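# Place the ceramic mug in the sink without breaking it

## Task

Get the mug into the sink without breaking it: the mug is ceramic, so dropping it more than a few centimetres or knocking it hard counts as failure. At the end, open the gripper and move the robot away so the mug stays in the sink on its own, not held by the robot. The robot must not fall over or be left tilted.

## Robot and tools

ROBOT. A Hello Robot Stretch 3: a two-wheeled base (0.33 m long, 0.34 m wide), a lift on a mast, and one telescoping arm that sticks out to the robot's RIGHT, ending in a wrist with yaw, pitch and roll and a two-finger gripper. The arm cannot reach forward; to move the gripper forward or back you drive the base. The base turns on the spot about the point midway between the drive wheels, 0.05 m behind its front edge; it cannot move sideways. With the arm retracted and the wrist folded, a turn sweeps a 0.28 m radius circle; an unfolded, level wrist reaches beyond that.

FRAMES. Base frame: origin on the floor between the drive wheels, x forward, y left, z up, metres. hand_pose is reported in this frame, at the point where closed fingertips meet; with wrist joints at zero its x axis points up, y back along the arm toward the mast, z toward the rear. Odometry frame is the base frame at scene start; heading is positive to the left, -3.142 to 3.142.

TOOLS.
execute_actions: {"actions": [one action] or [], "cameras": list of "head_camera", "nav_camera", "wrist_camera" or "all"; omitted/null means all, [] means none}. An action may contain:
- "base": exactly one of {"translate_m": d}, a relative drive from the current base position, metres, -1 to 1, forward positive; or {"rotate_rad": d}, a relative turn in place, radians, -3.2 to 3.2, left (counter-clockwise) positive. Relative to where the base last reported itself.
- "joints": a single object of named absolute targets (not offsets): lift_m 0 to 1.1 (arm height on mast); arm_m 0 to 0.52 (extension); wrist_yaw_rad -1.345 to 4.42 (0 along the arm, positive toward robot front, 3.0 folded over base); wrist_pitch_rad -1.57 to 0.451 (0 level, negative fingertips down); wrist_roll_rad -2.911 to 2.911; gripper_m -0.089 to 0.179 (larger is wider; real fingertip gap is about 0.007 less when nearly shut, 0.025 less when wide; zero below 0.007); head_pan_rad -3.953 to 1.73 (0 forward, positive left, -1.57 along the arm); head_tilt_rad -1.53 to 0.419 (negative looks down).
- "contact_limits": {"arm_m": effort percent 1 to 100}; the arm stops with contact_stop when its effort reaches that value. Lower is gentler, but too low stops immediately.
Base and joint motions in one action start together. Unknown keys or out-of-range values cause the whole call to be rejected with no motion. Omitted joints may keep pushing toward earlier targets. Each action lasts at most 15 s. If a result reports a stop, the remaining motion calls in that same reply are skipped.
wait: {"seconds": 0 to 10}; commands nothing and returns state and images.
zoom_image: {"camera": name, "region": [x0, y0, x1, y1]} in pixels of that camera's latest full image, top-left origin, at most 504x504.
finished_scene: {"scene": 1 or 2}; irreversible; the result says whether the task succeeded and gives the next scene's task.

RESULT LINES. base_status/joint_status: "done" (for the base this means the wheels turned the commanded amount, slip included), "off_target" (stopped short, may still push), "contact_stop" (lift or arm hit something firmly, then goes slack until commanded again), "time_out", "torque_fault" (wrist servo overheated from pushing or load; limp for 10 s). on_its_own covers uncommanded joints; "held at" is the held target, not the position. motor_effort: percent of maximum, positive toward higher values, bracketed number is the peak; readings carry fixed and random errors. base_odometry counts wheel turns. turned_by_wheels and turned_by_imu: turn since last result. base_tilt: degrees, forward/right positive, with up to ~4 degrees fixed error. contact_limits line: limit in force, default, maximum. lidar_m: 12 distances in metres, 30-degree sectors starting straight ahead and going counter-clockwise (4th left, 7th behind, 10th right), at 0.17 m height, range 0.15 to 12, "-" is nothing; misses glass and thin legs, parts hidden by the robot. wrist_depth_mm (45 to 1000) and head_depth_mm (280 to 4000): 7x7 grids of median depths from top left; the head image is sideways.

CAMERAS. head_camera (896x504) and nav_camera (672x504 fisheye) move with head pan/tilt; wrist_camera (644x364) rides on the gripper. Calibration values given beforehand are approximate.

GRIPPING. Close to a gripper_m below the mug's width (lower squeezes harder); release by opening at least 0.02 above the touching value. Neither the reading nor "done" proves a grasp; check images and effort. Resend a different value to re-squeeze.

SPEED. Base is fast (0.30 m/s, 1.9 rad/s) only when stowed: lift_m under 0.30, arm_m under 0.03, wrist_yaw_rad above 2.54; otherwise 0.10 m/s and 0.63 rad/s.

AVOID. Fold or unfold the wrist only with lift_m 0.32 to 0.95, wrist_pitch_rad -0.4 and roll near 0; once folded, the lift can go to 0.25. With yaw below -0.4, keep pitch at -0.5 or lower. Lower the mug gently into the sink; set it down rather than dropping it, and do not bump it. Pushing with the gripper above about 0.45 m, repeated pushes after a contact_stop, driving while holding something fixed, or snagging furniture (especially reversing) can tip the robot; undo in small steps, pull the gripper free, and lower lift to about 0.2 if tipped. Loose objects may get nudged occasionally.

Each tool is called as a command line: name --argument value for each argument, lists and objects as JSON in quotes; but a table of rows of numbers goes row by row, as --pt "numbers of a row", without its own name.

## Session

execute_actions --actions '[{"joints":{"head_tilt_rad":-0.4,"lift_m":0.28}}]' --cameras '["nav_camera","head_camera"]'

execute_actions --actions '[{"joints":{"head_pan_rad":-2.0}}]' --cameras '["nav_camera","head_camera"]'

execute_actions --actions '[{"joints":{"head_pan_rad":-3.9}}]' --cameras '["nav_camera","head_camera"]'

Scene clock: 3.30 s.
base_odometry: x=+0.000 y=+0.000 heading=+0.000 (m, m, rad; odometry frame)
turned_by_wheels: +0.000 (rad since the last result)
turned_by_imu: -0.001 (rad since the last result)
base_tilt: forward=-0.4 right=-0.8 (deg)
lidar_m: 2.26 2.24 1.98 1.55 1.62 1.69 1.68 2.04 1.55 1.51 2.06 2.01
head_depth_mm: 2046 2164 2307 2030 2355 1856 1493 / 2081 2209 2377 2151 2476 1872 1504 / 2142 2237 2412 2180 2531 1898 1510 / 2180 2331 2479 2222 2564 1914 1503 / 2223 2370 2555 2258 2554 1883 1514 / 2291 2446 2590 2298 2442 1912 1520 / 2354 2512 2657 2924 2619 1913 1517
base_status: not commanded
joint_positions: lift_m=+0.280 arm_m=+0.002 wrist_yaw_rad=+3.041 wrist_pitch_rad=-0.349 wrist_roll_rad=+0.010 gripper_m=+0.037 head_pan_rad=+0.015 head_tilt_rad=-0.395
joint_status: all done
motor_effort: left_wheel=+0(0) right_wheel=+0(0) lift_m=+17(19) arm_m=-1(0) wrist_yaw_rad=+0(1) wrist_pitch_rad=+5(5) wrist_roll_rad=+0(0) gripper_m=-1(0) head_pan_rad=+0(1) head_tilt_rad=-4(36) (%)
hand_pose: x=+0.0021 y=+0.0848 z=+0.3085 quat_wxyz=(+0.158, +0.705, +0.087, +0.686) (m; base frame)
wrist_depth_mm: - - - - - - - / - - - - - - - / - - - - - - - / 781 794 833 844 846 886 928 / 630 638 - 677 679 693 712 / 522 527 - 543 564 563 575 / 449 470 - 494 474 483 487
pictures: head_camera (sideways: a quarter turn clockwise sets it upright), nav_camera (sideways: a quarter turn counterclockwise sets it upright)
camera_calibration (this result's frames):
head_camera: T_world_to_cam=[[-0.339816, 0.0474531, -0.939294, 1.24326], [0.0208114, 0.998861, 0.0429333, -0.0530703], [0.940262, -0.00495858, -0.340416, 0.394369], [0, 0, 0, 1]] pos_world=[0.0527739, -0.00403119, 1.30432]
nav_camera: T_world_to_cam=[[0.361748, 0.0417524, 0.93134, -1.17691], [0.0477473, -0.998515, 0.026218, 0.0170711], [0.931052, 0.0349847, -0.363205, 0.428416], [0, 0, 0, 1]] pos_world=[0.0260527, 0.0511966, 1.25126]
Images, in order (width x height): head_camera 896x504, nav_camera 672x504.

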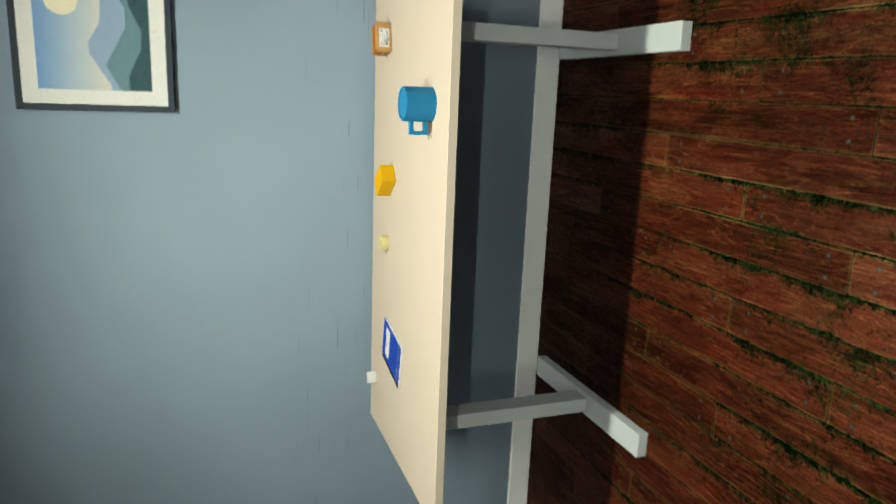

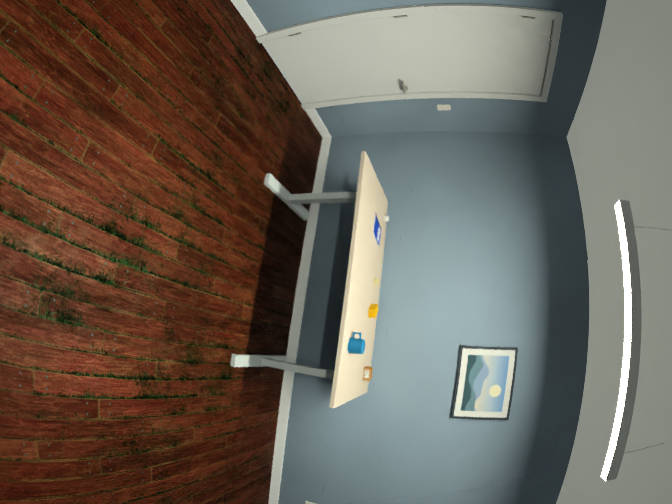

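Scene clock: 4.87 s.
base_odometry: x=+0.000 y=+0.000 heading=+0.000 (m, m, rad; odometry frame)
turned_by_wheels: +0.000 (rad since the last result)
turned_by_imu: +0.000 (rad since the last result)
base_tilt: forward=-0.3 right=-0.8 (deg)
lidar_m: 2.26 2.24 1.98 1.55 1.62 1.68 1.69 2.04 1.55 1.51 2.06 2.01
head_depth_mm: 1677 1793 1869 2022 2165 1859 1478 / 1646 1737 1844 1964 2100 1870 1488 / 1587 1696 1779 1804 2006 1819 1503 / 1585 1661 1754 1796 1976 1799 1518 / 1547 1635 1721 1759 1903 1765 1515 / 1508 1600 1668 1739 1873 1760 1516 / 1481 1578 1625 1691 1827 1786 1517
base_status: not commanded
joint_positions: lift_m=+0.280 arm_m=+0.002 wrist_yaw_rad=+3.041 wrist_pitch_rad=-0.349 wrist_roll_rad=+0.010 gripper_m=+0.037 head_pan_rad=-1.993 head_tilt_rad=-0.395
joint_status: all done
motor_effort: left_wheel=+0(0) right_wheel=+1(1) lift_m=+17(17) arm_m=+0(0) wrist_yaw_rad=+0(0) wrist_pitch_rad=+5(5) wrist_roll_rad=-1(1) gripper_m=+0(1) head_pan_rad=-5(58) head_tilt_rad=-3(3) (%)
hand_pose: x=+0.0021 y=+0.0848 z=+0.3085 quat_wxyz=(+0.158, +0.705, +0.087, +0.686) (m; base frame)
wrist_depth_mm: - - - - - - - / - - - - - - - / - - - - - - - / 789 792 828 844 878 879 926 / 627 649 - 663 680 693 707 / 527 527 - 544 553 567 571 / 447 464 - 489 463 478 487
pictures: head_camera (sideways: a quarter turn clockwise sets it upright), nav_camera (sideways: a quarter turn counterclockwise sets it upright)
camera_calibration (this result's frames):
head_camera: T_world_to_cam=[[0.18687, 0.288006, -0.939219, 1.23995], [0.896223, -0.441521, 0.0429254, -0.0584001], [-0.402322, -0.849772, -0.340624, 0.40283], [0, 0, 0, 1]] pos_world=[-0.0173022, -0.0405843, 1.30431]
nav_camera: T_world_to_cam=[[-0.115323, -0.345622, 0.93126, -1.1739], [-0.924926, 0.379242, 0.0262108, 0.0230139], [-0.362232, -0.858324, -0.363411, 0.436573], [0, 0, 0, 1]] pos_world=[0.0440494, -0.0397314, 1.25126]
Images, in order (width x height): head_camera 896x504, nav_camera 672x504.

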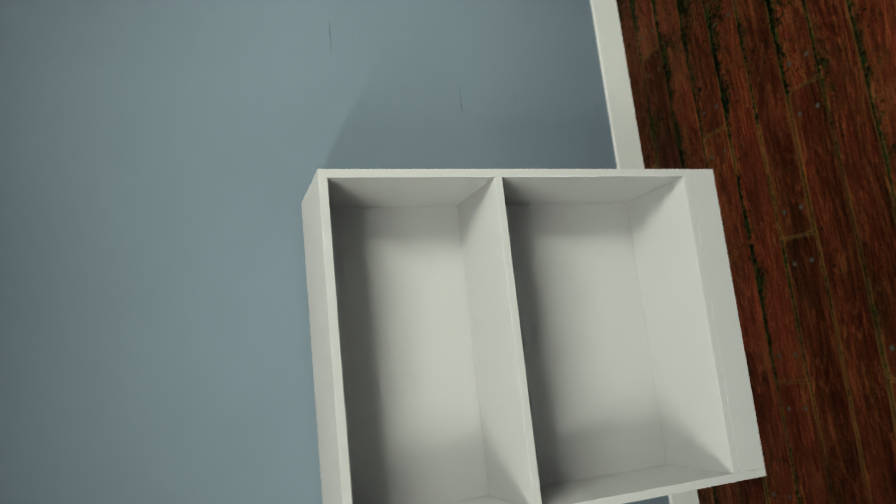

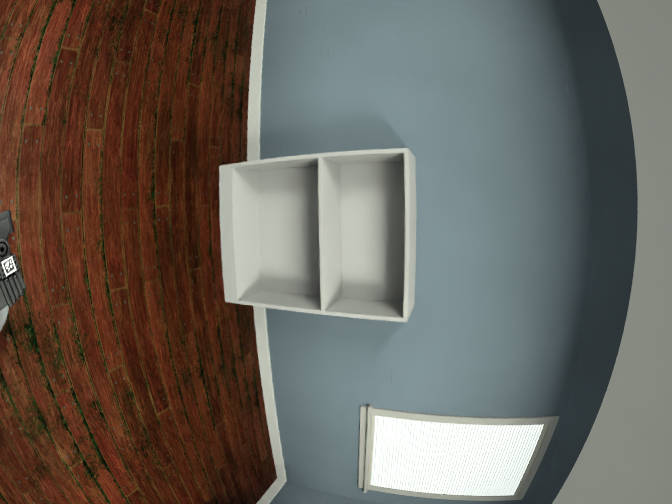

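Scene clock: 6.37 s.
base_odometry: x=+0.000 y=+0.000 heading=+0.000 (m, m, rad; odometry frame)
turned_by_wheels: +0.000 (rad since the last result)
turned_by_imu: +0.000 (rad since the last result)
base_tilt: forward=-0.3 right=-0.8 (deg)
lidar_m: 2.25 2.24 1.98 1.55 1.62 1.69 1.69 2.04 1.54 1.51 2.07 2.01
head_depth_mm: - - - - - - - / - - - - - - - / 2464 2606 2710 2968 2546 1898 1508 / 2345 2462 2592 2762 2306 1902 1510 / 2203 2328 2415 1902 2017 1897 1520 / 2079 2206 2238 1794 1893 1915 1531 / 2001 2100 2175 1707 1784 1856 1523
base_status: not commanded
joint_positions: lift_m=+0.280 arm_m=+0.002 wrist_yaw_rad=+3.041 wrist_pitch_rad=-0.349 wrist_roll_rad=+0.010 gripper_m=+0.037 head_pan_rad=-3.893 head_tilt_rad=-0.395
joint_status: all done
motor_effort: left_wheel=+0(0) right_wheel=+1(0) lift_m=+17(17) arm_m=-1(1) wrist_yaw_rad=+0(1) wrist_pitch_rad=+5(5) wrist_roll_rad=-1(0) gripper_m=+0(0) head_pan_rad=-5(58) head_tilt_rad=-3(3) (%)
hand_pose: x=+0.0021 y=+0.0848 z=+0.3085 quat_wxyz=(+0.158, +0.705, +0.087, +0.686) (m; base frame)
wrist_depth_mm: - - - - - - - / - - - - - - - / - - - - - - - / 788 812 832 854 879 872 912 / 626 629 - 663 680 693 708 / 519 525 - 538 563 578 573 / 450 470 - 496 472 476 487
pictures: head_camera (sideways: a quarter turn clockwise sets it upright), nav_camera (sideways: a quarter turn counterclockwise sets it upright)
camera_calibration (this result's frames):
head_camera: T_world_to_cam=[[0.212156, -0.269972, -0.939205, 1.23978], [-0.707554, -0.705355, 0.0429239, -0.048615], [-0.674061, 0.655431, -0.340664, 0.404539], [0, 0, 0, 1]] pos_world=[-0.0247393, 0.0352661, 1.3043]
nav_camera: T_world_to_cam=[[-0.289808, 0.220894, 0.931245, -1.17281], [0.657896, 0.752652, 0.0262094, 0.0133605], [-0.695114, 0.620258, -0.36345, 0.438656], [0, 0, 0, 1]] pos_world=[-0.0437649, -0.0230681, 1.25125]
Images, in order (width x height): head_camera 896x504, nav_camera 672x504.

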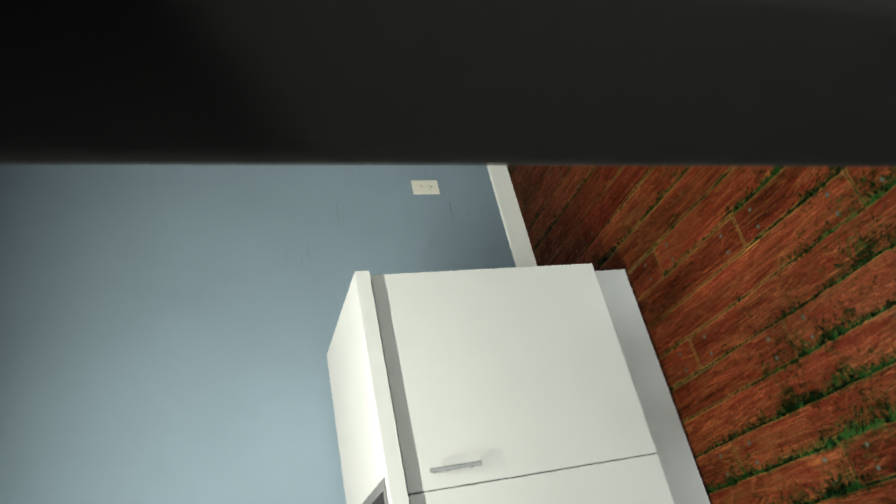

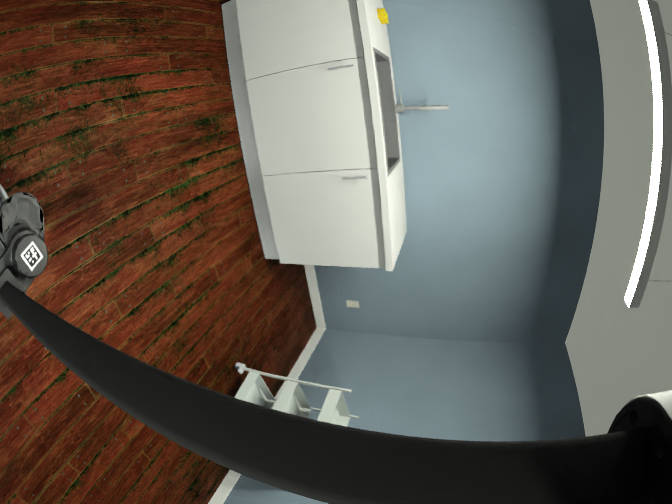

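execute_actions --actions '[{"base":{"rotate_rad":0.11},"joints":{"head_pan_rad":-1.57,"head_tilt_rad":-0.7}}]' --cameras '[]'

execute_actions --actions '[{"base":{"translate_m":1.0}}]' --cameras '[]'

execute_actions --actions '[{"base":{"translate_m":0.3}}]' --cameras '[]'

execute_actions --actions '[{"base":{"rotate_rad":0.6},"joints":{"lift_m":0.94,"wrist_pitch_rad":-0.4}}]' --cameras '[]'

execute_actions --actions '[{"joints":{"wrist_yaw_rad":0,"gripper_m":0.175}}]'

Scene clock: 9.73 s.
base_odometry: x=+0.000 y=+0.000 heading=+0.110 (m, m, rad; odometry frame)
turned_by_wheels: +0.110 (rad since the last result)
turned_by_imu: +0.106 (rad since the last result)
base_tilt: forward=-0.3 right=-0.8 (deg)
lidar_m: 2.26 2.15 1.98 1.55 1.70 1.69 1.71 1.94 1.54 1.51 2.22 2.01
head_depth_mm: 1431 1588 1773 1903 1707 1428 1226 / 1493 1656 1837 1978 1719 1438 1222 / 1544 1684 1893 1974 1728 1441 1231 / 1613 1801 1977 2158 1735 1429 1238 / 1659 1831 2075 2145 1726 1447 1241 / 1704 1904 2153 2180 1733 1442 1237 / 1763 1974 2255 2193 1740 1448 1239
base_status: done
joint_positions: lift_m=+0.280 arm_m=+0.002 wrist_yaw_rad=+3.041 wrist_pitch_rad=-0.349 wrist_roll_rad=+0.010 gripper_m=+0.037 head_pan_rad=-1.577 head_tilt_rad=-0.691
joint_status: all done
motor_effort: left_wheel=-1(9) right_wheel=+2(6) lift_m=+17(17) arm_m=+0(1) wrist_yaw_rad=+0(0) wrist_pitch_rad=+5(5) wrist_roll_rad=+0(1) gripper_m=+0(0) head_pan_rad=+5(57) head_tilt_rad=-5(35) (%)
hand_pose: x=+0.0021 y=+0.0848 z=+0.3085 quat_wxyz=(+0.158, +0.705, +0.087, +0.686) (m; base frame)
wrist_depth_mm: - - - - - - - / - - - - - - - / - - - - - - - / 795 807 828 841 851 885 905 / 622 644 - 663 685 685 707 / 518 524 - 545 564 567 568 / 454 463 - 491 465 478 480
pictures: none
No camera images: the call's "cameras" was empty. Leave "cameras" out to get every camera's image.

Scene clock: 14.83 s.
base_odometry: x=+0.994 y=+0.110 heading=+0.110 (m, m, rad; odometry frame)
turned_by_wheels: +0.000 (rad since the last result)
turned_by_imu: +0.005 (rad since the last result)
base_tilt: forward=-0.3 right=-0.8 (deg)
lidar_m: 1.27 1.73 1.59 1.62 1.99 2.61 2.63 2.30 1.95 2.17 1.20 1.54
head_depth_mm: 1796 1972 2197 2106 1709 1435 1225 / 1860 2050 2277 2166 1700 1424 1218 / 1901 2101 2368 2150 1729 1430 1223 / 1945 2197 2457 2172 1731 1435 1235 / 2012 2236 2512 2196 1732 1450 1240 / 2077 2331 2587 2176 1740 1458 1231 / 2161 2343 2582 2171 1751 1454 1242
base_status: done
joint_positions: lift_m=+0.280 arm_m=+0.002 wrist_yaw_rad=+3.041 wrist_pitch_rad=-0.349 wrist_roll_rad=+0.010 gripper_m=+0.037 head_pan_rad=-1.577 head_tilt_rad=-0.691
joint_status: not commanded
motor_effort: left_wheel=-1(6) right_wheel=+2(7) lift_m=+17(17) arm_m=+0(1) wrist_yaw_rad=+1(1) wrist_pitch_rad=+5(5) wrist_roll_rad=+0(0) gripper_m=+0(0) head_pan_rad=+5(5) head_tilt_rad=-6(5) (%)
hand_pose: x=+0.0021 y=+0.0848 z=+0.3085 quat_wxyz=(+0.158, +0.705, +0.087, +0.686) (m; base frame)
wrist_depth_mm: - - - - - - - / - - - - - - - / - - - - - - - / 794 795 842 855 875 879 909 / 632 631 - 666 680 697 707 / 524 528 - 546 558 561 581 / 445 466 - 491 469 481 480
pictures: none
No camera images: the call's "cameras" was empty. Leave "cameras" out to get every camera's image.

Scene clock: 17.57 s.
base_odometry: x=+1.292 y=+0.143 heading=+0.110 (m, m, rad; odometry frame)
turned_by_wheels: +0.000 (rad since the last result)
turned_by_imu: +0.001 (rad since the last result)
base_tilt: forward=-0.3 right=-0.8 (deg)
lidar_m: 0.98 1.00 1.46 1.50 1.88 2.31 2.92 2.16 2.26 2.09 1.02 1.26
head_depth_mm: 1898 2082 2312 2129 1694 1431 1225 / 1964 2124 2358 2145 1716 1433 1224 / 1968 2214 2487 2134 1713 1443 1239 / 2060 2269 2528 2171 1725 1437 1228 / 2126 2374 2624 2184 1720 1447 1233 / 2145 2339 2542 1987 1737 1450 1243 / 1898 1997 2076 972 1657 1418 1240
base_status: done
joint_positions: lift_m=+0.280 arm_m=+0.002 wrist_yaw_rad=+3.041 wrist_pitch_rad=-0.349 wrist_roll_rad=+0.010 gripper_m=+0.037 head_pan_rad=-1.577 head_tilt_rad=-0.691
joint_status: not commanded
motor_effort: left_wheel=-1(8) right_wheel=+1(7) lift_m=+17(17) arm_m=+0(0) wrist_yaw_rad=+0(1) wrist_pitch_rad=+5(5) wrist_roll_rad=+0(0) gripper_m=+0(0) head_pan_rad=+4(5) head_tilt_rad=-6(6) (%)
hand_pose: x=+0.0021 y=+0.0848 z=+0.3085 quat_wxyz=(+0.158, +0.705, +0.087, +0.686) (m; base frame)
wrist_depth_mm: - - - - - - - / - - - - - - - / - - - - - - - / 789 813 836 842 870 896 922 / 631 627 - 668 685 690 701 / 522 532 - 555 553 560 573 / 450 469 - 491 468 477 489
pictures: none
No camera images: the call's "cameras" was empty. Leave "cameras" out to get every camera's image.

Scene clock: 24.40 s.
base_odometry: x=+1.292 y=+0.143 heading=+0.710 (m, m, rad; odometry frame)
turned_by_wheels: +0.600 (rad since the last result)
turned_by_imu: +0.585 (rad since the last result)
base_tilt: forward=-0.3 right=-0.8 (deg)
lidar_m: 1.56 1.46 1.52 2.00 2.89 2.95 2.16 2.26 1.91 1.02 1.26 0.97
head_depth_mm: 1744 1979 2290 1926 - - 1185 / 1596 1789 2001 979 1815 - 1191 / 1457 1630 1738 951 1673 - - / 1367 1506 1278 863 815 - - / 1285 1393 1233 958 768 - - / 1200 1301 1288 961 770 - - / 1129 1221 1265 971 772 694 1230
base_status: done
joint_positions: lift_m=+0.940 arm_m=+0.002 wrist_yaw_rad=+3.041 wrist_pitch_rad=-0.412 wrist_roll_rad=+0.010 gripper_m=+0.037 head_pan_rad=-1.577 head_tilt_rad=-0.692
joint_status: all done
motor_effort: left_wheel=-1(7) right_wheel=+2(6) lift_m=+23(21) arm_m=+0(1) wrist_yaw_rad=+1(1) wrist_pitch_rad=+4(4) wrist_roll_rad=+0(0) gripper_m=+0(0) head_pan_rad=+5(5) head_tilt_rad=-5(6) (%)
hand_pose: x=+0.0013 y=+0.0775 z=+0.9539 quat_wxyz=(+0.180, +0.702, +0.109, +0.681) (m; base frame)
wrist_depth_mm: - - - - - - - / - - - - - - - / - - - - - - - / - - - - - - - / - - - - - - - / - - - - - - - / - - - - - - -
pictures: none
No camera images: the call's "cameras" was empty. Leave "cameras" out to get every camera's image.

Scene clock: 26.93 s.
base_odometry: x=+1.292 y=+0.143 heading=+0.710 (m, m, rad; odometry frame)
turned_by_wheels: +0.000 (rad since the last result)
turned_by_imu: -0.001 (rad since the last result)
base_tilt: forward=-0.4 right=-0.8 (deg)
lidar_m: 1.56 1.47 1.52 2.00 2.89 2.96 2.16 2.26 1.91 1.02 1.26 0.98
head_depth_mm: 1748 1964 2288 1937 - - - / 1601 1796 1990 976 1844 - - / 1474 1633 1762 947 - - - / 1365 1507 1269 863 - - 1231 / 1277 1415 1237 956 789 1416 1232 / 1198 1308 1286 961 791 1382 1237 / 1120 1223 1264 967 771 690 1240
base_status: not commanded
joint_positions: lift_m=+0.940 arm_m=+0.002 wrist_yaw_rad=+0.002 wrist_pitch_rad=-0.412 wrist_roll_rad=+0.010 gripper_m=+0.175 head_pan_rad=-1.577 head_tilt_rad=-0.692
joint_status: all done
motor_effort: left_wheel=-2(1) right_wheel=+2(2) lift_m=+23(23) arm_m=+0(0) wrist_yaw_rad=-2(1) wrist_pitch_rad=+4(4) wrist_roll_rad=+0(1) gripper_m=+0(84) head_pan_rad=+5(4) head_tilt_rad=-5(6) (%)
hand_pose: x=-0.0210 y=-0.3718 z=+0.9539 quat_wxyz=(+0.689, +0.145, -0.695, -0.145) (m; base frame)
wrist_depth_mm: 781 865 - - - - - / 797 922 - - - - - / 774 758 821 849 - - - / 613 615 639 555 667 - - / 502 511 508 519 - - - / - 425 433 - - - - / 351 375 - - - - -
pictures: head_camera (sideways: a quarter turn clockwise sets it upright), nav_camera (sideways: a quarter turn counterclockwise sets it upright), wrist_camera
camera_calibration (this result's frames):
head_camera: T_world_to_cam=[[0.0561712, 0.598766, -0.798952, 1.0578], [0.998136, -0.0528082, 0.0305986, -0.0429592], [-0.0238698, -0.799181, -0.600616, 0.738818], [0, 0, 0, 1]] pos_world=[0.00109681, -0.0451917, 1.29019]
nav_camera: T_world_to_cam=[[0.0325738, -0.619223, 0.784539, -0.983451], [-0.999336, -0.0329773, 0.0154636, 0.0374675], [0.0162966, -0.784522, -0.619887, 0.767977], [0, 0, 0, 1]] pos_world=[0.0569619, -0.00524557, 1.24703]
wrist_camera: T_world_to_cam=[[-0.999009, 0.0137362, 0.0423433, -0.0647538], [-0.028854, 0.524519, -0.85091, 1.0422], [-0.0338981, -0.851288, -0.523603, 0.349602], [0, 0, 0, 1]] pos_world=[-0.0227671, -0.248154, 1.07262]
Images, in order (width x height): head_camera 896x504, nav_camera 672x504, wrist_camera 644x364.

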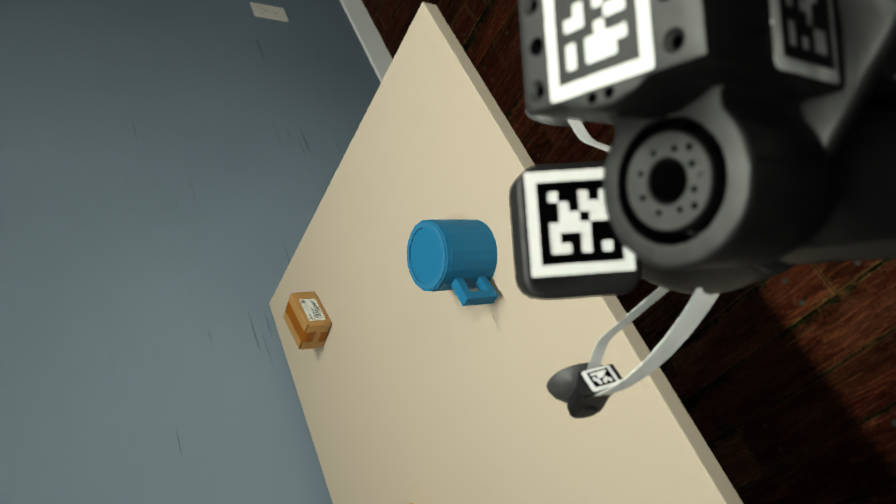

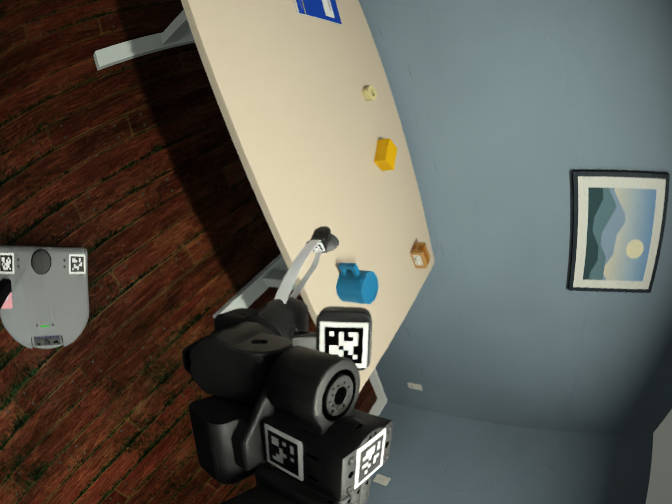

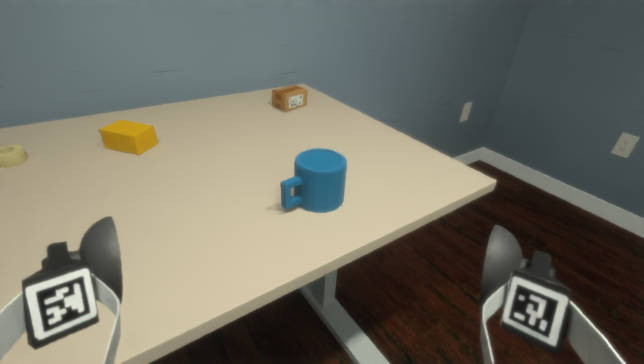

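execute_actions --actions '[{"base":{"translate_m":-0.015},"joints":{"wrist_pitch_rad":-0.78,"arm_m":0.41,"lift_m":0.95}}]' --cameras '["wrist_camera"]'

execute_actions --actions '[{"joints":{"lift_m":0.86}}]' --cameras '["wrist_camera","head_camera"]'

Scene clock: 31.70 s.
base_odometry: x=+1.281 y=+0.133 heading=+0.710 (m, m, rad; odometry frame)
turned_by_wheels: +0.000 (rad since the last result)
turned_by_imu: -0.002 (rad since the last result)
base_tilt: forward=-0.4 right=-0.8 (deg)
lidar_m: 1.57 1.47 1.54 2.01 2.88 2.94 2.14 2.25 1.93 1.02 1.27 0.99
head_depth_mm: 1751 1981 - - 1661 1415 1218 / 1597 1785 1958 980 1697 1420 1219 / 1482 - 1815 950 1682 1390 1232 / 1383 - - 864 839 1442 1233 / 1274 1402 1235 942 790 1443 1246 / 1200 1316 1288 965 770 1374 1238 / 1137 1227 1279 971 773 691 1249
base_status: done
joint_positions: lift_m=+0.950 arm_m=+0.410 wrist_yaw_rad=+0.001 wrist_pitch_rad=-0.786 wrist_roll_rad=+0.010 gripper_m=+0.175 head_pan_rad=-1.577 head_tilt_rad=-0.692
joint_status: all done
motor_effort: left_wheel=-1(6) right_wheel=+3(4) lift_m=+23(24) arm_m=+3(3) wrist_yaw_rad=+0(2) wrist_pitch_rad=+2(1) wrist_roll_rad=+0(0) gripper_m=+0(0) head_pan_rad=+5(5) head_tilt_rad=-6(5) (%)
hand_pose: x=-0.0215 y=-0.7186 z=+0.8901 quat_wxyz=(+0.650, +0.270, -0.656, -0.272) (m; base frame)
wrist_depth_mm: 559 570 551 595 - - - / 482 494 496 504 527 - - / 428 429 437 449 457 - - / 380 383 389 397 400 412 - / 348 352 350 272 363 373 383 / - 318 315 250 330 333 - / 282 293 285 287 300 311 -
pictures: wrist_camera
camera_calibration (this result's frames):
wrist_camera: T_world_to_cam=[[-0.998974, -0.00115176, 0.0452715, -0.0710159], [-0.0281078, 0.799587, -0.599893, 1.14411], [-0.0355076, -0.60055, -0.798799, 0.446025], [0, 0, 0, 1]] pos_world=[-0.0229473, -0.647039, 1.04584]
Images, in order (width x height): wrist_camera 644x364.

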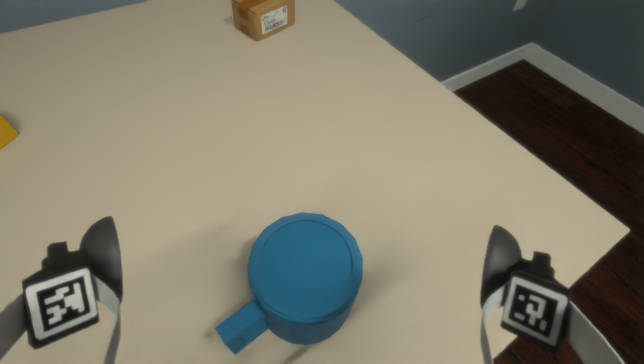

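Scene clock: 33.37 s.
base_odometry: x=+1.281 y=+0.133 heading=+0.710 (m, m, rad; odometry frame)
turned_by_wheels: +0.000 (rad since the last result)
turned_by_imu: +0.000 (rad since the last result)
base_tilt: forward=-0.3 right=-0.8 (deg)
lidar_m: 1.57 1.47 1.54 2.01 2.88 2.95 2.15 2.24 1.93 1.02 1.27 0.99
head_depth_mm: 1751 1973 2322 2116 - - 1212 / 1589 1807 2039 - 1662 1431 1227 / 1480 1642 - 917 1654 1393 1225 / 1378 1528 - 862 838 1433 1236 / 1286 1413 1228 924 790 1450 1234 / 1201 1316 1281 963 771 1382 1233 / 1128 1232 1274 966 771 693 1237
base_status: not commanded
joint_positions: lift_m=+0.860 arm_m=+0.410 wrist_yaw_rad=+0.001 wrist_pitch_rad=-0.787 wrist_roll_rad=+0.010 gripper_m=+0.175 head_pan_rad=-1.577 head_tilt_rad=-0.692
joint_status: all done
motor_effort: left_wheel=-1(1) right_wheel=+2(3) lift_m=+17(22) arm_m=+3(3) wrist_yaw_rad=+0(1) wrist_pitch_rad=+2(2) wrist_roll_rad=-1(0) gripper_m=+0(0) head_pan_rad=+5(5) head_tilt_rad=-6(5) (%)
hand_pose: x=-0.0215 y=-0.7186 z=+0.8005 quat_wxyz=(+0.650, +0.270, -0.656, -0.272) (m; base frame)
wrist_depth_mm: 399 416 420 436 445 - - / 349 358 362 373 379 387 - / 305 316 321 325 332 338 343 / 276 280 271 194 294 298 303 / 254 253 183 174 262 273 271 / - 230 180 178 239 240 258 / 205 212 213 216 218 221 890
pictures: head_camera (sideways: a quarter turn clockwise sets it upright), wrist_camera
camera_calibration (this result's frames):
head_camera: T_world_to_cam=[[0.0561712, 0.598766, -0.798952, 1.0578], [0.998136, -0.0528082, 0.0305986, -0.0429592], [-0.0238698, -0.799181, -0.600616, 0.738818], [0, 0, 0, 1]] pos_world=[0.00109681, -0.0451917, 1.29019]
wrist_camera: T_world_to_cam=[[-0.998974, -0.00116147, 0.0452716, -0.0669643], [-0.0281081, 0.799713, -0.599724, 1.09025], [-0.0355078, -0.600381, -0.798926, 0.374659], [0, 0, 0, 1]] pos_world=[-0.0229473, -0.647031, 0.956207]
Images, in order (width x height): head_camera 896x504, wrist_camera 644x364.

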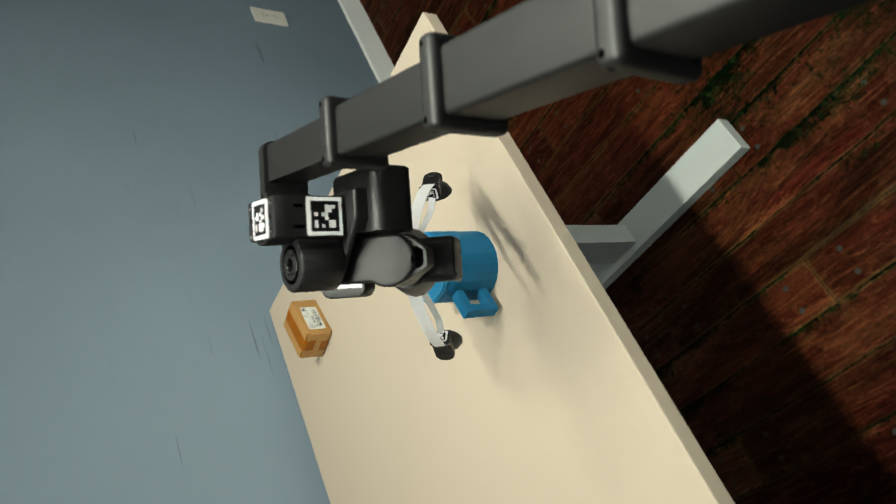

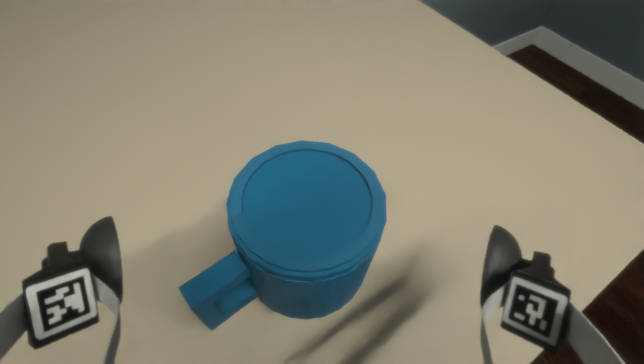

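execute_actions --actions '[{"joints":{"lift_m":0.818,"arm_m":0.44}}]' --cameras '["wrist_camera"]'

execute_actions --actions '[{"joints":{"gripper_m":0.03}}]' --cameras '["wrist_camera","head_camera"]'

execute_actions --actions '[{"joints":{"lift_m":0.85}}]' --cameras '["wrist_camera","head_camera"]'

Scene clock: 35.13 s.
base_odometry: x=+1.281 y=+0.133 heading=+0.710 (m, m, rad; odometry frame)
turned_by_wheels: +0.000 (rad since the last result)
turned_by_imu: +0.000 (rad since the last result)
base_tilt: forward=-0.3 right=-0.8 (deg)
lidar_m: 1.57 1.47 1.54 2.01 2.89 2.94 2.14 2.24 1.93 1.02 1.27 0.99
head_depth_mm: 1759 1964 2288 1994 1798 - 1194 / 1610 1807 2054 - 1646 1435 1231 / 1472 1636 1763 888 1652 1400 1229 / 1377 1512 1593 862 837 1441 1227 / 1287 1413 1238 943 788 1443 1233 / 1204 1316 1290 960 771 1382 1230 / 1120 1228 1274 968 776 692 1245
base_status: not commanded
joint_positions: lift_m=+0.818 arm_m=+0.440 wrist_yaw_rad=+0.001 wrist_pitch_rad=-0.787 wrist_roll_rad=+0.010 gripper_m=+0.175 head_pan_rad=-1.577 head_tilt_rad=-0.692
joint_status: all done
motor_effort: left_wheel=-1(1) right_wheel=+2(2) lift_m=+17(20) arm_m=+2(4) wrist_yaw_rad=-1(0) wrist_pitch_rad=+2(2) wrist_roll_rad=+0(0) gripper_m=+0(0) head_pan_rad=+5(5) head_tilt_rad=-6(6) (%)
hand_pose: x=-0.0215 y=-0.7485 z=+0.7584 quat_wxyz=(+0.650, +0.270, -0.656, -0.273) (m; base frame)
wrist_depth_mm: 331 340 350 358 365 386 - / 288 295 300 305 310 318 337 / 254 258 263 161 273 277 283 / 228 230 141 142 237 246 249 / 208 208 127 128 136 223 224 / - 190 118 116 192 198 204 / 169 124 155 137 181 180 186
pictures: wrist_camera
camera_calibration (this result's frames):
wrist_camera: T_world_to_cam=[[-0.998974, -0.00117489, 0.0452713, -0.0651053], [-0.0281078, 0.799898, -0.599477, 1.08893], [-0.0355081, -0.600135, -0.79911, 0.323412], [0, 0, 0, 1]] pos_world=[-0.0229474, -0.677019, 0.914179]
Images, in order (width x height): wrist_camera 644x364.

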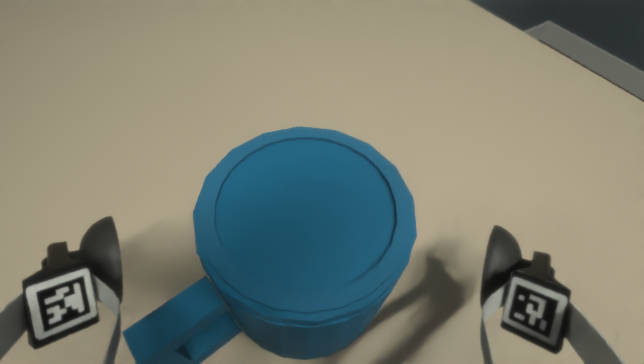

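Scene clock: 37.07 s.
base_odometry: x=+1.281 y=+0.133 heading=+0.710 (m, m, rad; odometry frame)
turned_by_wheels: +0.000 (rad since the last result)
turned_by_imu: +0.000 (rad since the last result)
base_tilt: forward=-0.3 right=-0.8 (deg)
lidar_m: 1.57 1.48 1.54 2.01 2.88 2.94 2.15 2.24 1.92 1.02 1.27 0.99
head_depth_mm: 1741 1990 2283 1991 1809 - 1194 / 1597 1795 2047 - 1664 1438 1221 / 1476 1645 1778 894 1674 1398 1228 / 1373 1524 1591 863 838 1430 1245 / 1280 1410 1233 956 788 1441 1233 / 1200 1321 1290 963 767 1371 1241 / 1128 1237 1275 969 772 694 1244
base_status: not commanded
joint_positions: lift_m=+0.818 arm_m=+0.440 wrist_yaw_rad=+0.000 wrist_pitch_rad=-0.790 wrist_roll_rad=+0.010 gripper_m=+0.031 head_pan_rad=-1.577 head_tilt_rad=-0.692
joint_status: all done
motor_effort: left_wheel=-1(1) right_wheel=+1(2) lift_m=+17(17) arm_m=+2(3) wrist_yaw_rad=+0(0) wrist_pitch_rad=+3(3) wrist_roll_rad=+0(0) gripper_m=-26(99) head_pan_rad=+4(4) head_tilt_rad=-5(6) (%)
hand_pose: x=-0.0216 y=-0.7480 z=+0.7579 quat_wxyz=(+0.650, +0.271, -0.656, -0.274) (m; base frame)
wrist_depth_mm: 328 338 344 353 362 383 - / 287 292 299 304 311 316 333 / 254 255 261 266 271 275 282 / 226 229 138 138 236 245 251 / 204 210 125 126 128 220 223 / 187 192 115 115 117 200 202 / 174 122 130 116 180 182 184
pictures: head_camera (sideways: a quarter turn clockwise sets it upright), wrist_camera
camera_calibration (this result's frames):
head_camera: T_world_to_cam=[[0.0561713, 0.598766, -0.798952, 1.0578], [0.998136, -0.0528083, 0.0305986, -0.0429592], [-0.0238699, -0.799181, -0.600616, 0.738818], [0, 0, 0, 1]] pos_world=[0.00109681, -0.0451917, 1.29019]
wrist_camera: T_world_to_cam=[[-0.998975, -0.000618383, 0.0452628, -0.0647721], [-0.0275498, 0.801704, -0.597086, 1.08772], [-0.0359182, -0.597721, -0.800899, 0.326522], [0, 0, 0, 1]] pos_world=[-0.0230112, -0.676899, 0.913904]
Images, in order (width x height): head_camera 896x504, wrist_camera 644x364.

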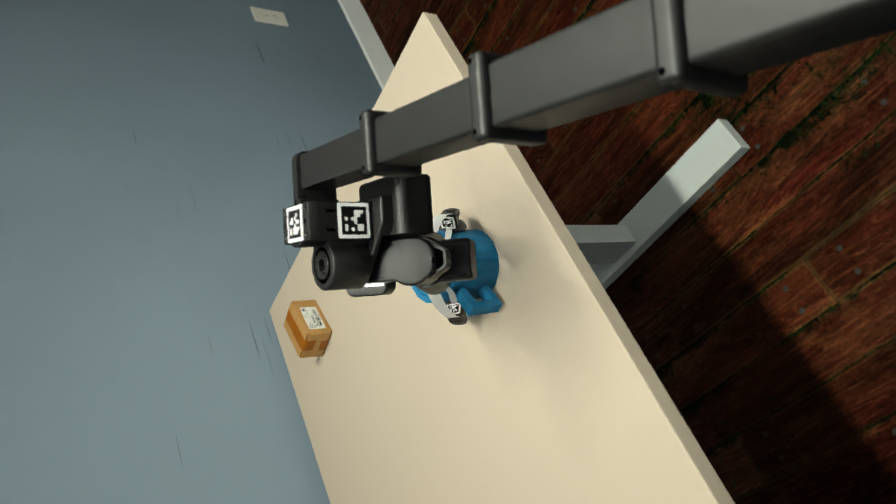

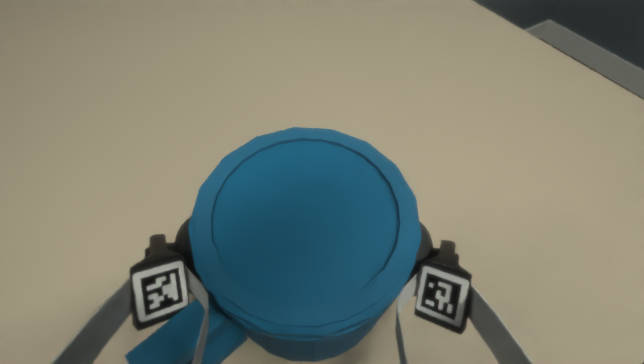

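Scene clock: 38.17 s.
base_odometry: x=+1.281 y=+0.133 heading=+0.710 (m, m, rad; odometry frame)
turned_by_wheels: +0.000 (rad since the last result)
turned_by_imu: +0.000 (rad since the last result)
base_tilt: forward=-0.3 right=-0.8 (deg)
lidar_m: 1.57 1.47 1.54 2.01 2.89 2.94 2.14 2.24 1.93 1.02 1.27 0.99
head_depth_mm: 1748 2008 2319 2054 - - 1197 / 1594 1808 2046 - 1668 1398 1230 / 1468 1644 - 918 1671 1397 1229 / 1376 1518 - 859 837 1432 1230 / 1282 1408 1230 929 790 1444 1238 / 1198 1317 1290 964 771 1380 1235 / 1132 1230 1285 967 769 693 1232
base_status: not commanded
joint_positions: lift_m=+0.850 arm_m=+0.440 wrist_yaw_rad=+0.000 wrist_pitch_rad=-0.804 wrist_roll_rad=+0.010 gripper_m=+0.037 head_pan_rad=-1.577 head_tilt_rad=-0.692
joint_status: all done
on_its_own: gripper_m is held at +0.037, not at your +0.030, by its stall guard, which is still easing
motor_effort: left_wheel=-1(1) right_wheel=+1(1) lift_m=+24(20) arm_m=+3(2) wrist_yaw_rad=+1(0) wrist_pitch_rad=+9(10) wrist_roll_rad=-1(0) gripper_m=-4(26) head_pan_rad=+5(4) head_tilt_rad=-6(6) (%)
hand_pose: x=-0.0216 y=-0.7451 z=+0.7872 quat_wxyz=(+0.648, +0.275, -0.654, -0.278) (m; base frame)
wrist_depth_mm: 369 380 390 397 404 - - / 324 330 335 346 350 354 - / 286 291 295 153 308 315 321 / 259 260 137 138 264 280 284 / 234 240 125 125 129 251 255 / 214 219 115 115 117 229 231 / 199 122 136 115 206 209 217
pictures: head_camera (sideways: a quarter turn clockwise sets it upright), wrist_camera
camera_calibration (this result's frames):
head_camera: T_world_to_cam=[[0.0561714, 0.598766, -0.798952, 1.0578], [0.998136, -0.0528084, 0.0305986, -0.0429592], [-0.02387, -0.799181, -0.600616, 0.738818], [0, 0, 0, 1]] pos_world=[0.0010968, -0.0451917, 1.29019]
wrist_camera: T_world_to_cam=[[-0.998975, -0.00125525, 0.0452584, -0.0665671], [-0.0275532, 0.810055, -0.585706, 1.10018], [-0.0359266, -0.586352, -0.809259, 0.366686], [0, 0, 0, 1]] pos_world=[-0.0230116, -0.676283, 0.944139]
Images, in order (width x height): head_camera 896x504, wrist_camera 644x364.

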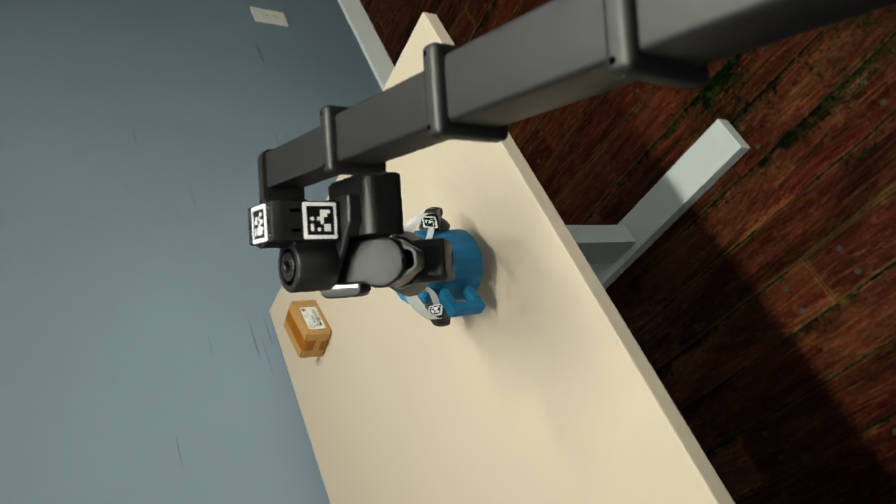

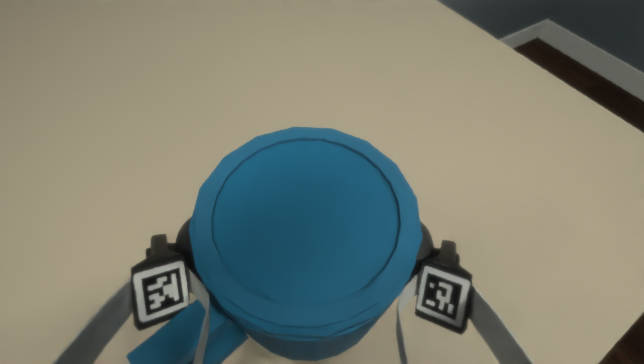

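execute_actions --actions '[{"joints":{"gripper_m":0.046,"head_pan_rad":0,"head_tilt_rad":-0.4}}]' --cameras '[]'

execute_actions --actions '[{"joints":{"lift_m":1.09,"arm_m":0.02}}]' --cameras '[]'

execute_actions --actions '[{"base":{"rotate_rad":2.33}}]' --cameras '["nav_camera"]'

execute_actions --actions '[{"base":{"translate_m":1.0}}]' --cameras '[]'

execute_actions --actions '[{"base":{"translate_m":1.0}}]'

Scene clock: 40.27 s.
base_odometry: x=+1.281 y=+0.133 heading=+0.710 (m, m, rad; odometry frame)
turned_by_wheels: +0.000 (rad since the last result)
turned_by_imu: -0.001 (rad since the last result)
base_tilt: forward=-0.4 right=-0.8 (deg)
lidar_m: 1.57 1.47 1.54 2.02 2.88 2.95 2.14 2.25 1.92 1.02 1.27 0.99
head_depth_mm: 1319 1372 1462 1538 1086 822 699 / 1453 1533 1626 1721 1099 829 1396 / 1599 1699 1819 1949 1942 861 1488 / 1640 1747 1830 1943 2049 1749 1487 / 1537 1602 1709 1792 1894 1870 1499 / 1415 1481 1549 1632 1738 1785 1508 / 1335 1391 1469 1544 1627 1712 1514
base_status: not commanded
joint_positions: lift_m=+0.850 arm_m=+0.440 wrist_yaw_rad=+0.000 wrist_pitch_rad=-0.804 wrist_roll_rad=+0.010 gripper_m=+0.047 head_pan_rad=-0.007 head_tilt_rad=-0.409
joint_status: all done
motor_effort: left_wheel=-1(1) right_wheel=+2(2) lift_m=+24(24) arm_m=+2(3) wrist_yaw_rad=+1(0) wrist_pitch_rad=+9(9) wrist_roll_rad=-1(0) gripper_m=-20(20) head_pan_rad=+5(55) head_tilt_rad=+6(33) (%)
hand_pose: x=-0.0216 y=-0.7451 z=+0.7872 quat_wxyz=(+0.648, +0.275, -0.654, -0.278) (m; base frame)
wrist_depth_mm: 371 378 385 399 406 - - / 322 328 334 343 350 358 - / 288 290 298 153 309 313 318 / 258 263 137 138 264 279 284 / 234 239 125 126 129 251 256 / 214 220 115 115 116 230 232 / 199 123 137 114 205 209 215
pictures: none
No camera images: the call's "cameras" was empty. Leave "cameras" out to get every camera's image.

Scene clock: 44.57 s.
base_odometry: x=+1.281 y=+0.133 heading=+0.710 (m, m, rad; odometry frame)
turned_by_wheels: +0.000 (rad since the last result)
turned_by_imu: -0.001 (rad since the last result)
base_tilt: forward=-0.3 right=-0.8 (deg)
lidar_m: 1.57 1.47 1.54 2.01 2.88 2.95 2.14 2.25 1.93 1.02 1.27 0.99
head_depth_mm: 1314 1375 1460 1551 1090 822 697 / 1450 1529 1621 1727 1100 824 1400 / 1605 1684 1792 1961 1926 863 1482 / 1644 1735 1826 1966 2033 1729 1486 / 1527 1627 1692 1810 1893 1881 1492 / 1416 1480 1560 1639 1734 1809 1503 / 1333 1398 1471 1538 1615 1713 1505
base_status: not commanded
joint_positions: lift_m=+1.090 arm_m=+0.020 wrist_yaw_rad=+0.000 wrist_pitch_rad=-0.805 wrist_roll_rad=+0.010 gripper_m=+0.047 head_pan_rad=-0.007 head_tilt_rad=-0.409
joint_status: all done
motor_effort: left_wheel=-2(1) right_wheel=+1(1) lift_m=+24(26) arm_m=-3(4) wrist_yaw_rad=+0(1) wrist_pitch_rad=+9(9) wrist_roll_rad=-1(0) gripper_m=-20(20) head_pan_rad=+5(5) head_tilt_rad=+5(5) (%)
hand_pose: x=-0.0216 y=-0.3255 z=+1.0271 quat_wxyz=(+0.648, +0.276, -0.654, -0.279) (m; base frame)
wrist_depth_mm: 760 758 794 815 - - - / 654 679 693 710 724 - - / 588 606 610 153 663 - - / 526 537 138 138 - - - / 483 493 125 126 129 - - / 443 456 115 116 116 - - / - 122 138 114 - - -
pictures: none
No camera images: the call's "cameras" was empty. Leave "cameras" out to get every camera's image.

Scene clock: 49.23 s.
base_odometry: x=+1.281 y=+0.133 heading=+3.040 (m, m, rad; odometry frame)
turned_by_wheels: +2.330 (rad since the last result)
turned_by_imu: +2.285 (rad since the last result)
base_tilt: forward=-0.3 right=-0.8 (deg)
lidar_m: 2.87 2.56 2.15 2.25 1.02 1.06 1.27 0.99 1.50 1.47 1.66 2.07
head_depth_mm: 2917 3154 3323 3450 2438 1840 1461 / 2966 3177 2804 2972 2425 1843 1470 / 3004 3252 2828 3020 2463 1848 1482 / 3058 3272 2868 3069 2453 1877 1487 / 3087 3224 2928 3106 2501 1823 1498 / 3138 3293 2978 3074 2528 1872 1507 / 3161 3346 2999 3257 2545 1889 1507
base_status: done
joint_positions: lift_m=+1.090 arm_m=+0.020 wrist_yaw_rad=+0.000 wrist_pitch_rad=-0.805 wrist_roll_rad=+0.010 gripper_m=+0.047 head_pan_rad=-0.007 head_tilt_rad=-0.409
joint_status: not commanded
motor_effort: left_wheel=-1(4) right_wheel=+2(7) lift_m=+24(24) arm_m=-3(3) wrist_yaw_rad=+1(1) wrist_pitch_rad=+9(9) wrist_roll_rad=+0(1) gripper_m=-20(19) head_pan_rad=+4(5) head_tilt_rad=+6(5) (%)
hand_pose: x=-0.0216 y=-0.3255 z=+1.0271 quat_wxyz=(+0.648, +0.276, -0.654, -0.279) (m; base frame)
wrist_depth_mm: - - - - - - - / - - - - - - - / - - - 153 - - - / - - 137 138 - - - / - - 125 126 129 - - / - - 115 115 116 - - / - 122 138 114 - - -
pictures: nav_camera (sideways: a quarter turn counterclockwise sets it upright)
camera_calibration (this result's frames):
nav_camera: T_world_to_cam=[[0.37547, 0.0336956, 0.926222, -1.17032], [0.0261367, -0.999326, 0.0257599, 0.0177998], [0.926466, 0.0145363, -0.376097, 0.445222], [0, 0, 0, 1]] pos_world=[0.026469, 0.0507504, 1.25096]
Images, in order (width x height): nav_camera 672x504.

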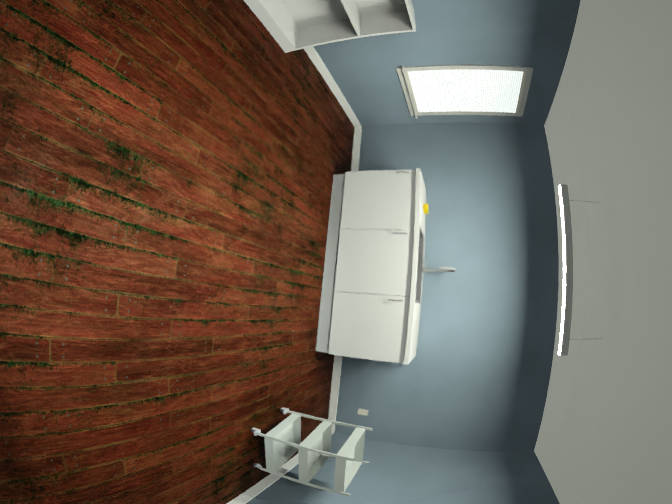

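Scene clock: 60.73 s.
base_odometry: x=+0.286 y=+0.235 heading=+3.039 (m, m, rad; odometry frame)
turned_by_wheels: +0.000 (rad since the last result)
turned_by_imu: +0.002 (rad since the last result)
base_tilt: forward=-0.4 right=-0.8 (deg)
lidar_m: 1.89 2.10 1.91 1.79 2.30 1.85 1.94 2.02 1.68 1.67 1.40 1.91
head_depth_mm: 2104 2250 2090 1910 2031 1836 1476 / 2128 2244 2145 1958 2091 1865 1480 / 2159 2282 2257 1970 2096 1849 1477 / 2177 2290 2295 1973 2133 1868 1491 / 2180 2329 2349 2014 2184 1865 1495 / 2227 2361 2349 2048 2213 1898 1495 / 2266 2362 2423 2087 2215 1872 1507
base_status: done
joint_positions: lift_m=+1.090 arm_m=+0.020 wrist_yaw_rad=+0.000 wrist_pitch_rad=-0.805 wrist_roll_rad=+0.010 gripper_m=+0.047 head_pan_rad=-0.007 head_tilt_rad=-0.409
joint_status: not commanded
motor_effort: left_wheel=-1(3) right_wheel=+2(4) lift_m=+24(24) arm_m=-3(3) wrist_yaw_rad=+0(0) wrist_pitch_rad=+9(9) wrist_roll_rad=+0(1) gripper_m=-20(19) head_pan_rad=+5(4) head_tilt_rad=+5(5) (%)
hand_pose: x=-0.0216 y=-0.3255 z=+1.0271 quat_wxyz=(+0.648, +0.276, -0.654, -0.279) (m; base frame)
wrist_depth_mm: - - - - - - - / - - - - - - - / - - - 153 - - - / - - 137 138 - - - / - - 125 125 129 - - / - - 115 115 116 - - / - 123 137 114 - - -
pictures: none
No camera images: the call's "cameras" was empty. Leave "cameras" out to get every camera's image.

Scene clock: 72.23 s.
base_odometry: x=-0.709 y=+0.337 heading=+3.039 (m, m, rad; odometry frame)
turned_by_wheels: +0.000 (rad since the last result)
turned_by_imu: +0.002 (rad since the last result)
base_tilt: forward=-0.3 right=-0.8 (deg)
lidar_m: 0.92 1.02 1.91 1.63 2.07 2.79 2.92 2.26 1.28 1.25 1.11 0.92
head_depth_mm: 1264 1338 1422 1165 965 1043 1125 / 1279 1361 1435 1366 979 1049 1145 / 1294 1366 1459 1387 992 1063 1165 / 1313 1374 1455 1390 1003 1083 1190 / 1311 1393 1487 1404 1022 1103 1201 / 1330 1421 1504 1307 1037 1120 1226 / 1332 1430 1527 1161 1055 1147 1264
base_status: done
joint_positions: lift_m=+1.090 arm_m=+0.020 wrist_yaw_rad=+0.000 wrist_pitch_rad=-0.805 wrist_roll_rad=+0.010 gripper_m=+0.047 head_pan_rad=-0.007 head_tilt_rad=-0.409
joint_status: not commanded
motor_effort: left_wheel=-1(0) right_wheel=+2(5) lift_m=+24(24) arm_m=-3(3) wrist_yaw_rad=+0(1) wrist_pitch_rad=+9(9) wrist_roll_rad=+0(0) gripper_m=-20(20) head_pan_rad=+4(5) head_tilt_rad=+5(5) (%)
hand_pose: x=-0.0216 y=-0.3255 z=+1.0271 quat_wxyz=(+0.648, +0.276, -0.654, -0.279) (m; base frame)
wrist_depth_mm: - - - - - - - / - - - - - - - / - - - 153 - - - / - - 138 138 - - - / - - 125 125 128 - - / - - 115 115 116 - - / - 123 138 115 - - -
pictures: head_camera (sideways: a quarter turn clockwise sets it upright), nav_camera (sideways: a quarter turn counterclockwise sets it upright), wrist_camera
camera_calibration (this result's frames):
head_camera: T_world_to_cam=[[-0.351544, 0.0550056, -0.934554, 1.23714], [0.0433591, 0.998158, 0.0424392, -0.0525637], [0.935167, -0.0256022, -0.353281, 0.411142], [0, 0, 0, 1]] pos_world=[0.0527027, -0.00505688, 1.30366]
nav_camera: T_world_to_cam=[[0.375321, 0.0336967, 0.926282, -1.17039], [0.0261328, -0.999326, 0.0257652, 0.0177929], [0.926526, 0.0145361, -0.375949, 0.445029], [0, 0, 0, 1]] pos_world=[0.0264772, 0.0507504, 1.25096]
wrist_camera: T_world_to_cam=[[-0.998974, -0.00130231, 0.045268, -0.0769218], [-0.0275681, 0.810526, -0.585054, 0.900253], [-0.035929, -0.585701, -0.80973, 0.807537], [0, 0, 0, 1]] pos_world=[-0.0230107, -0.256803, 1.18407]
Images, in order (width x height): head_camera 896x504, nav_camera 672x504, wrist_camera 644x364.

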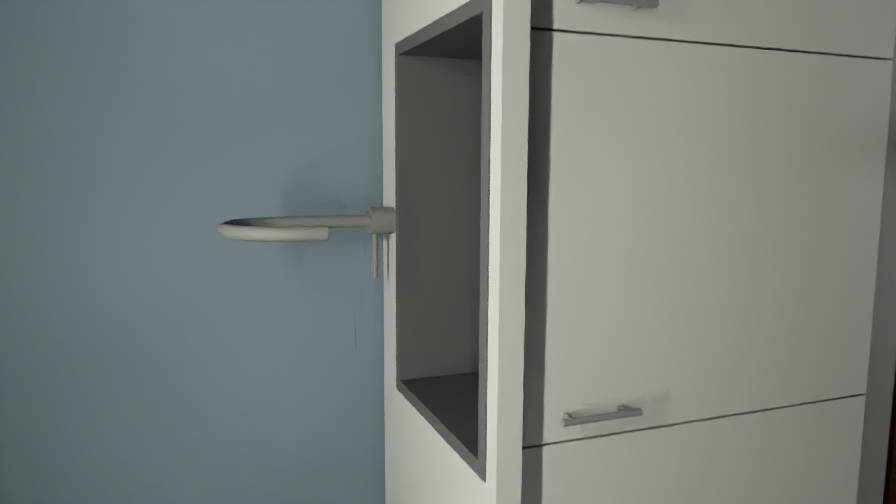

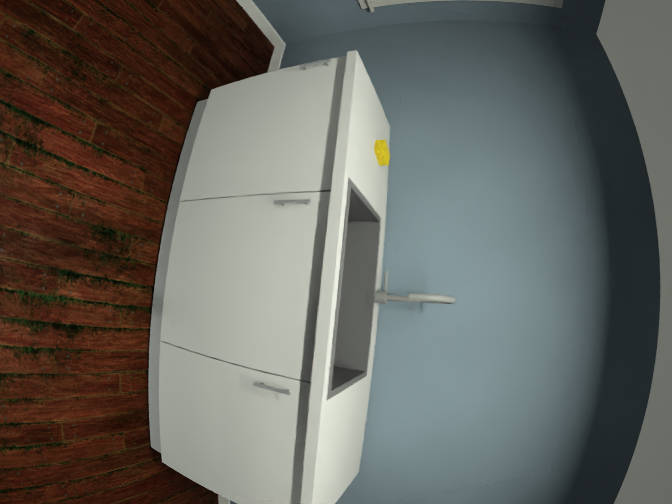

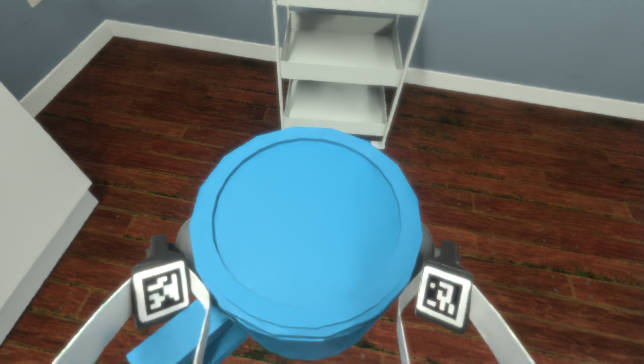

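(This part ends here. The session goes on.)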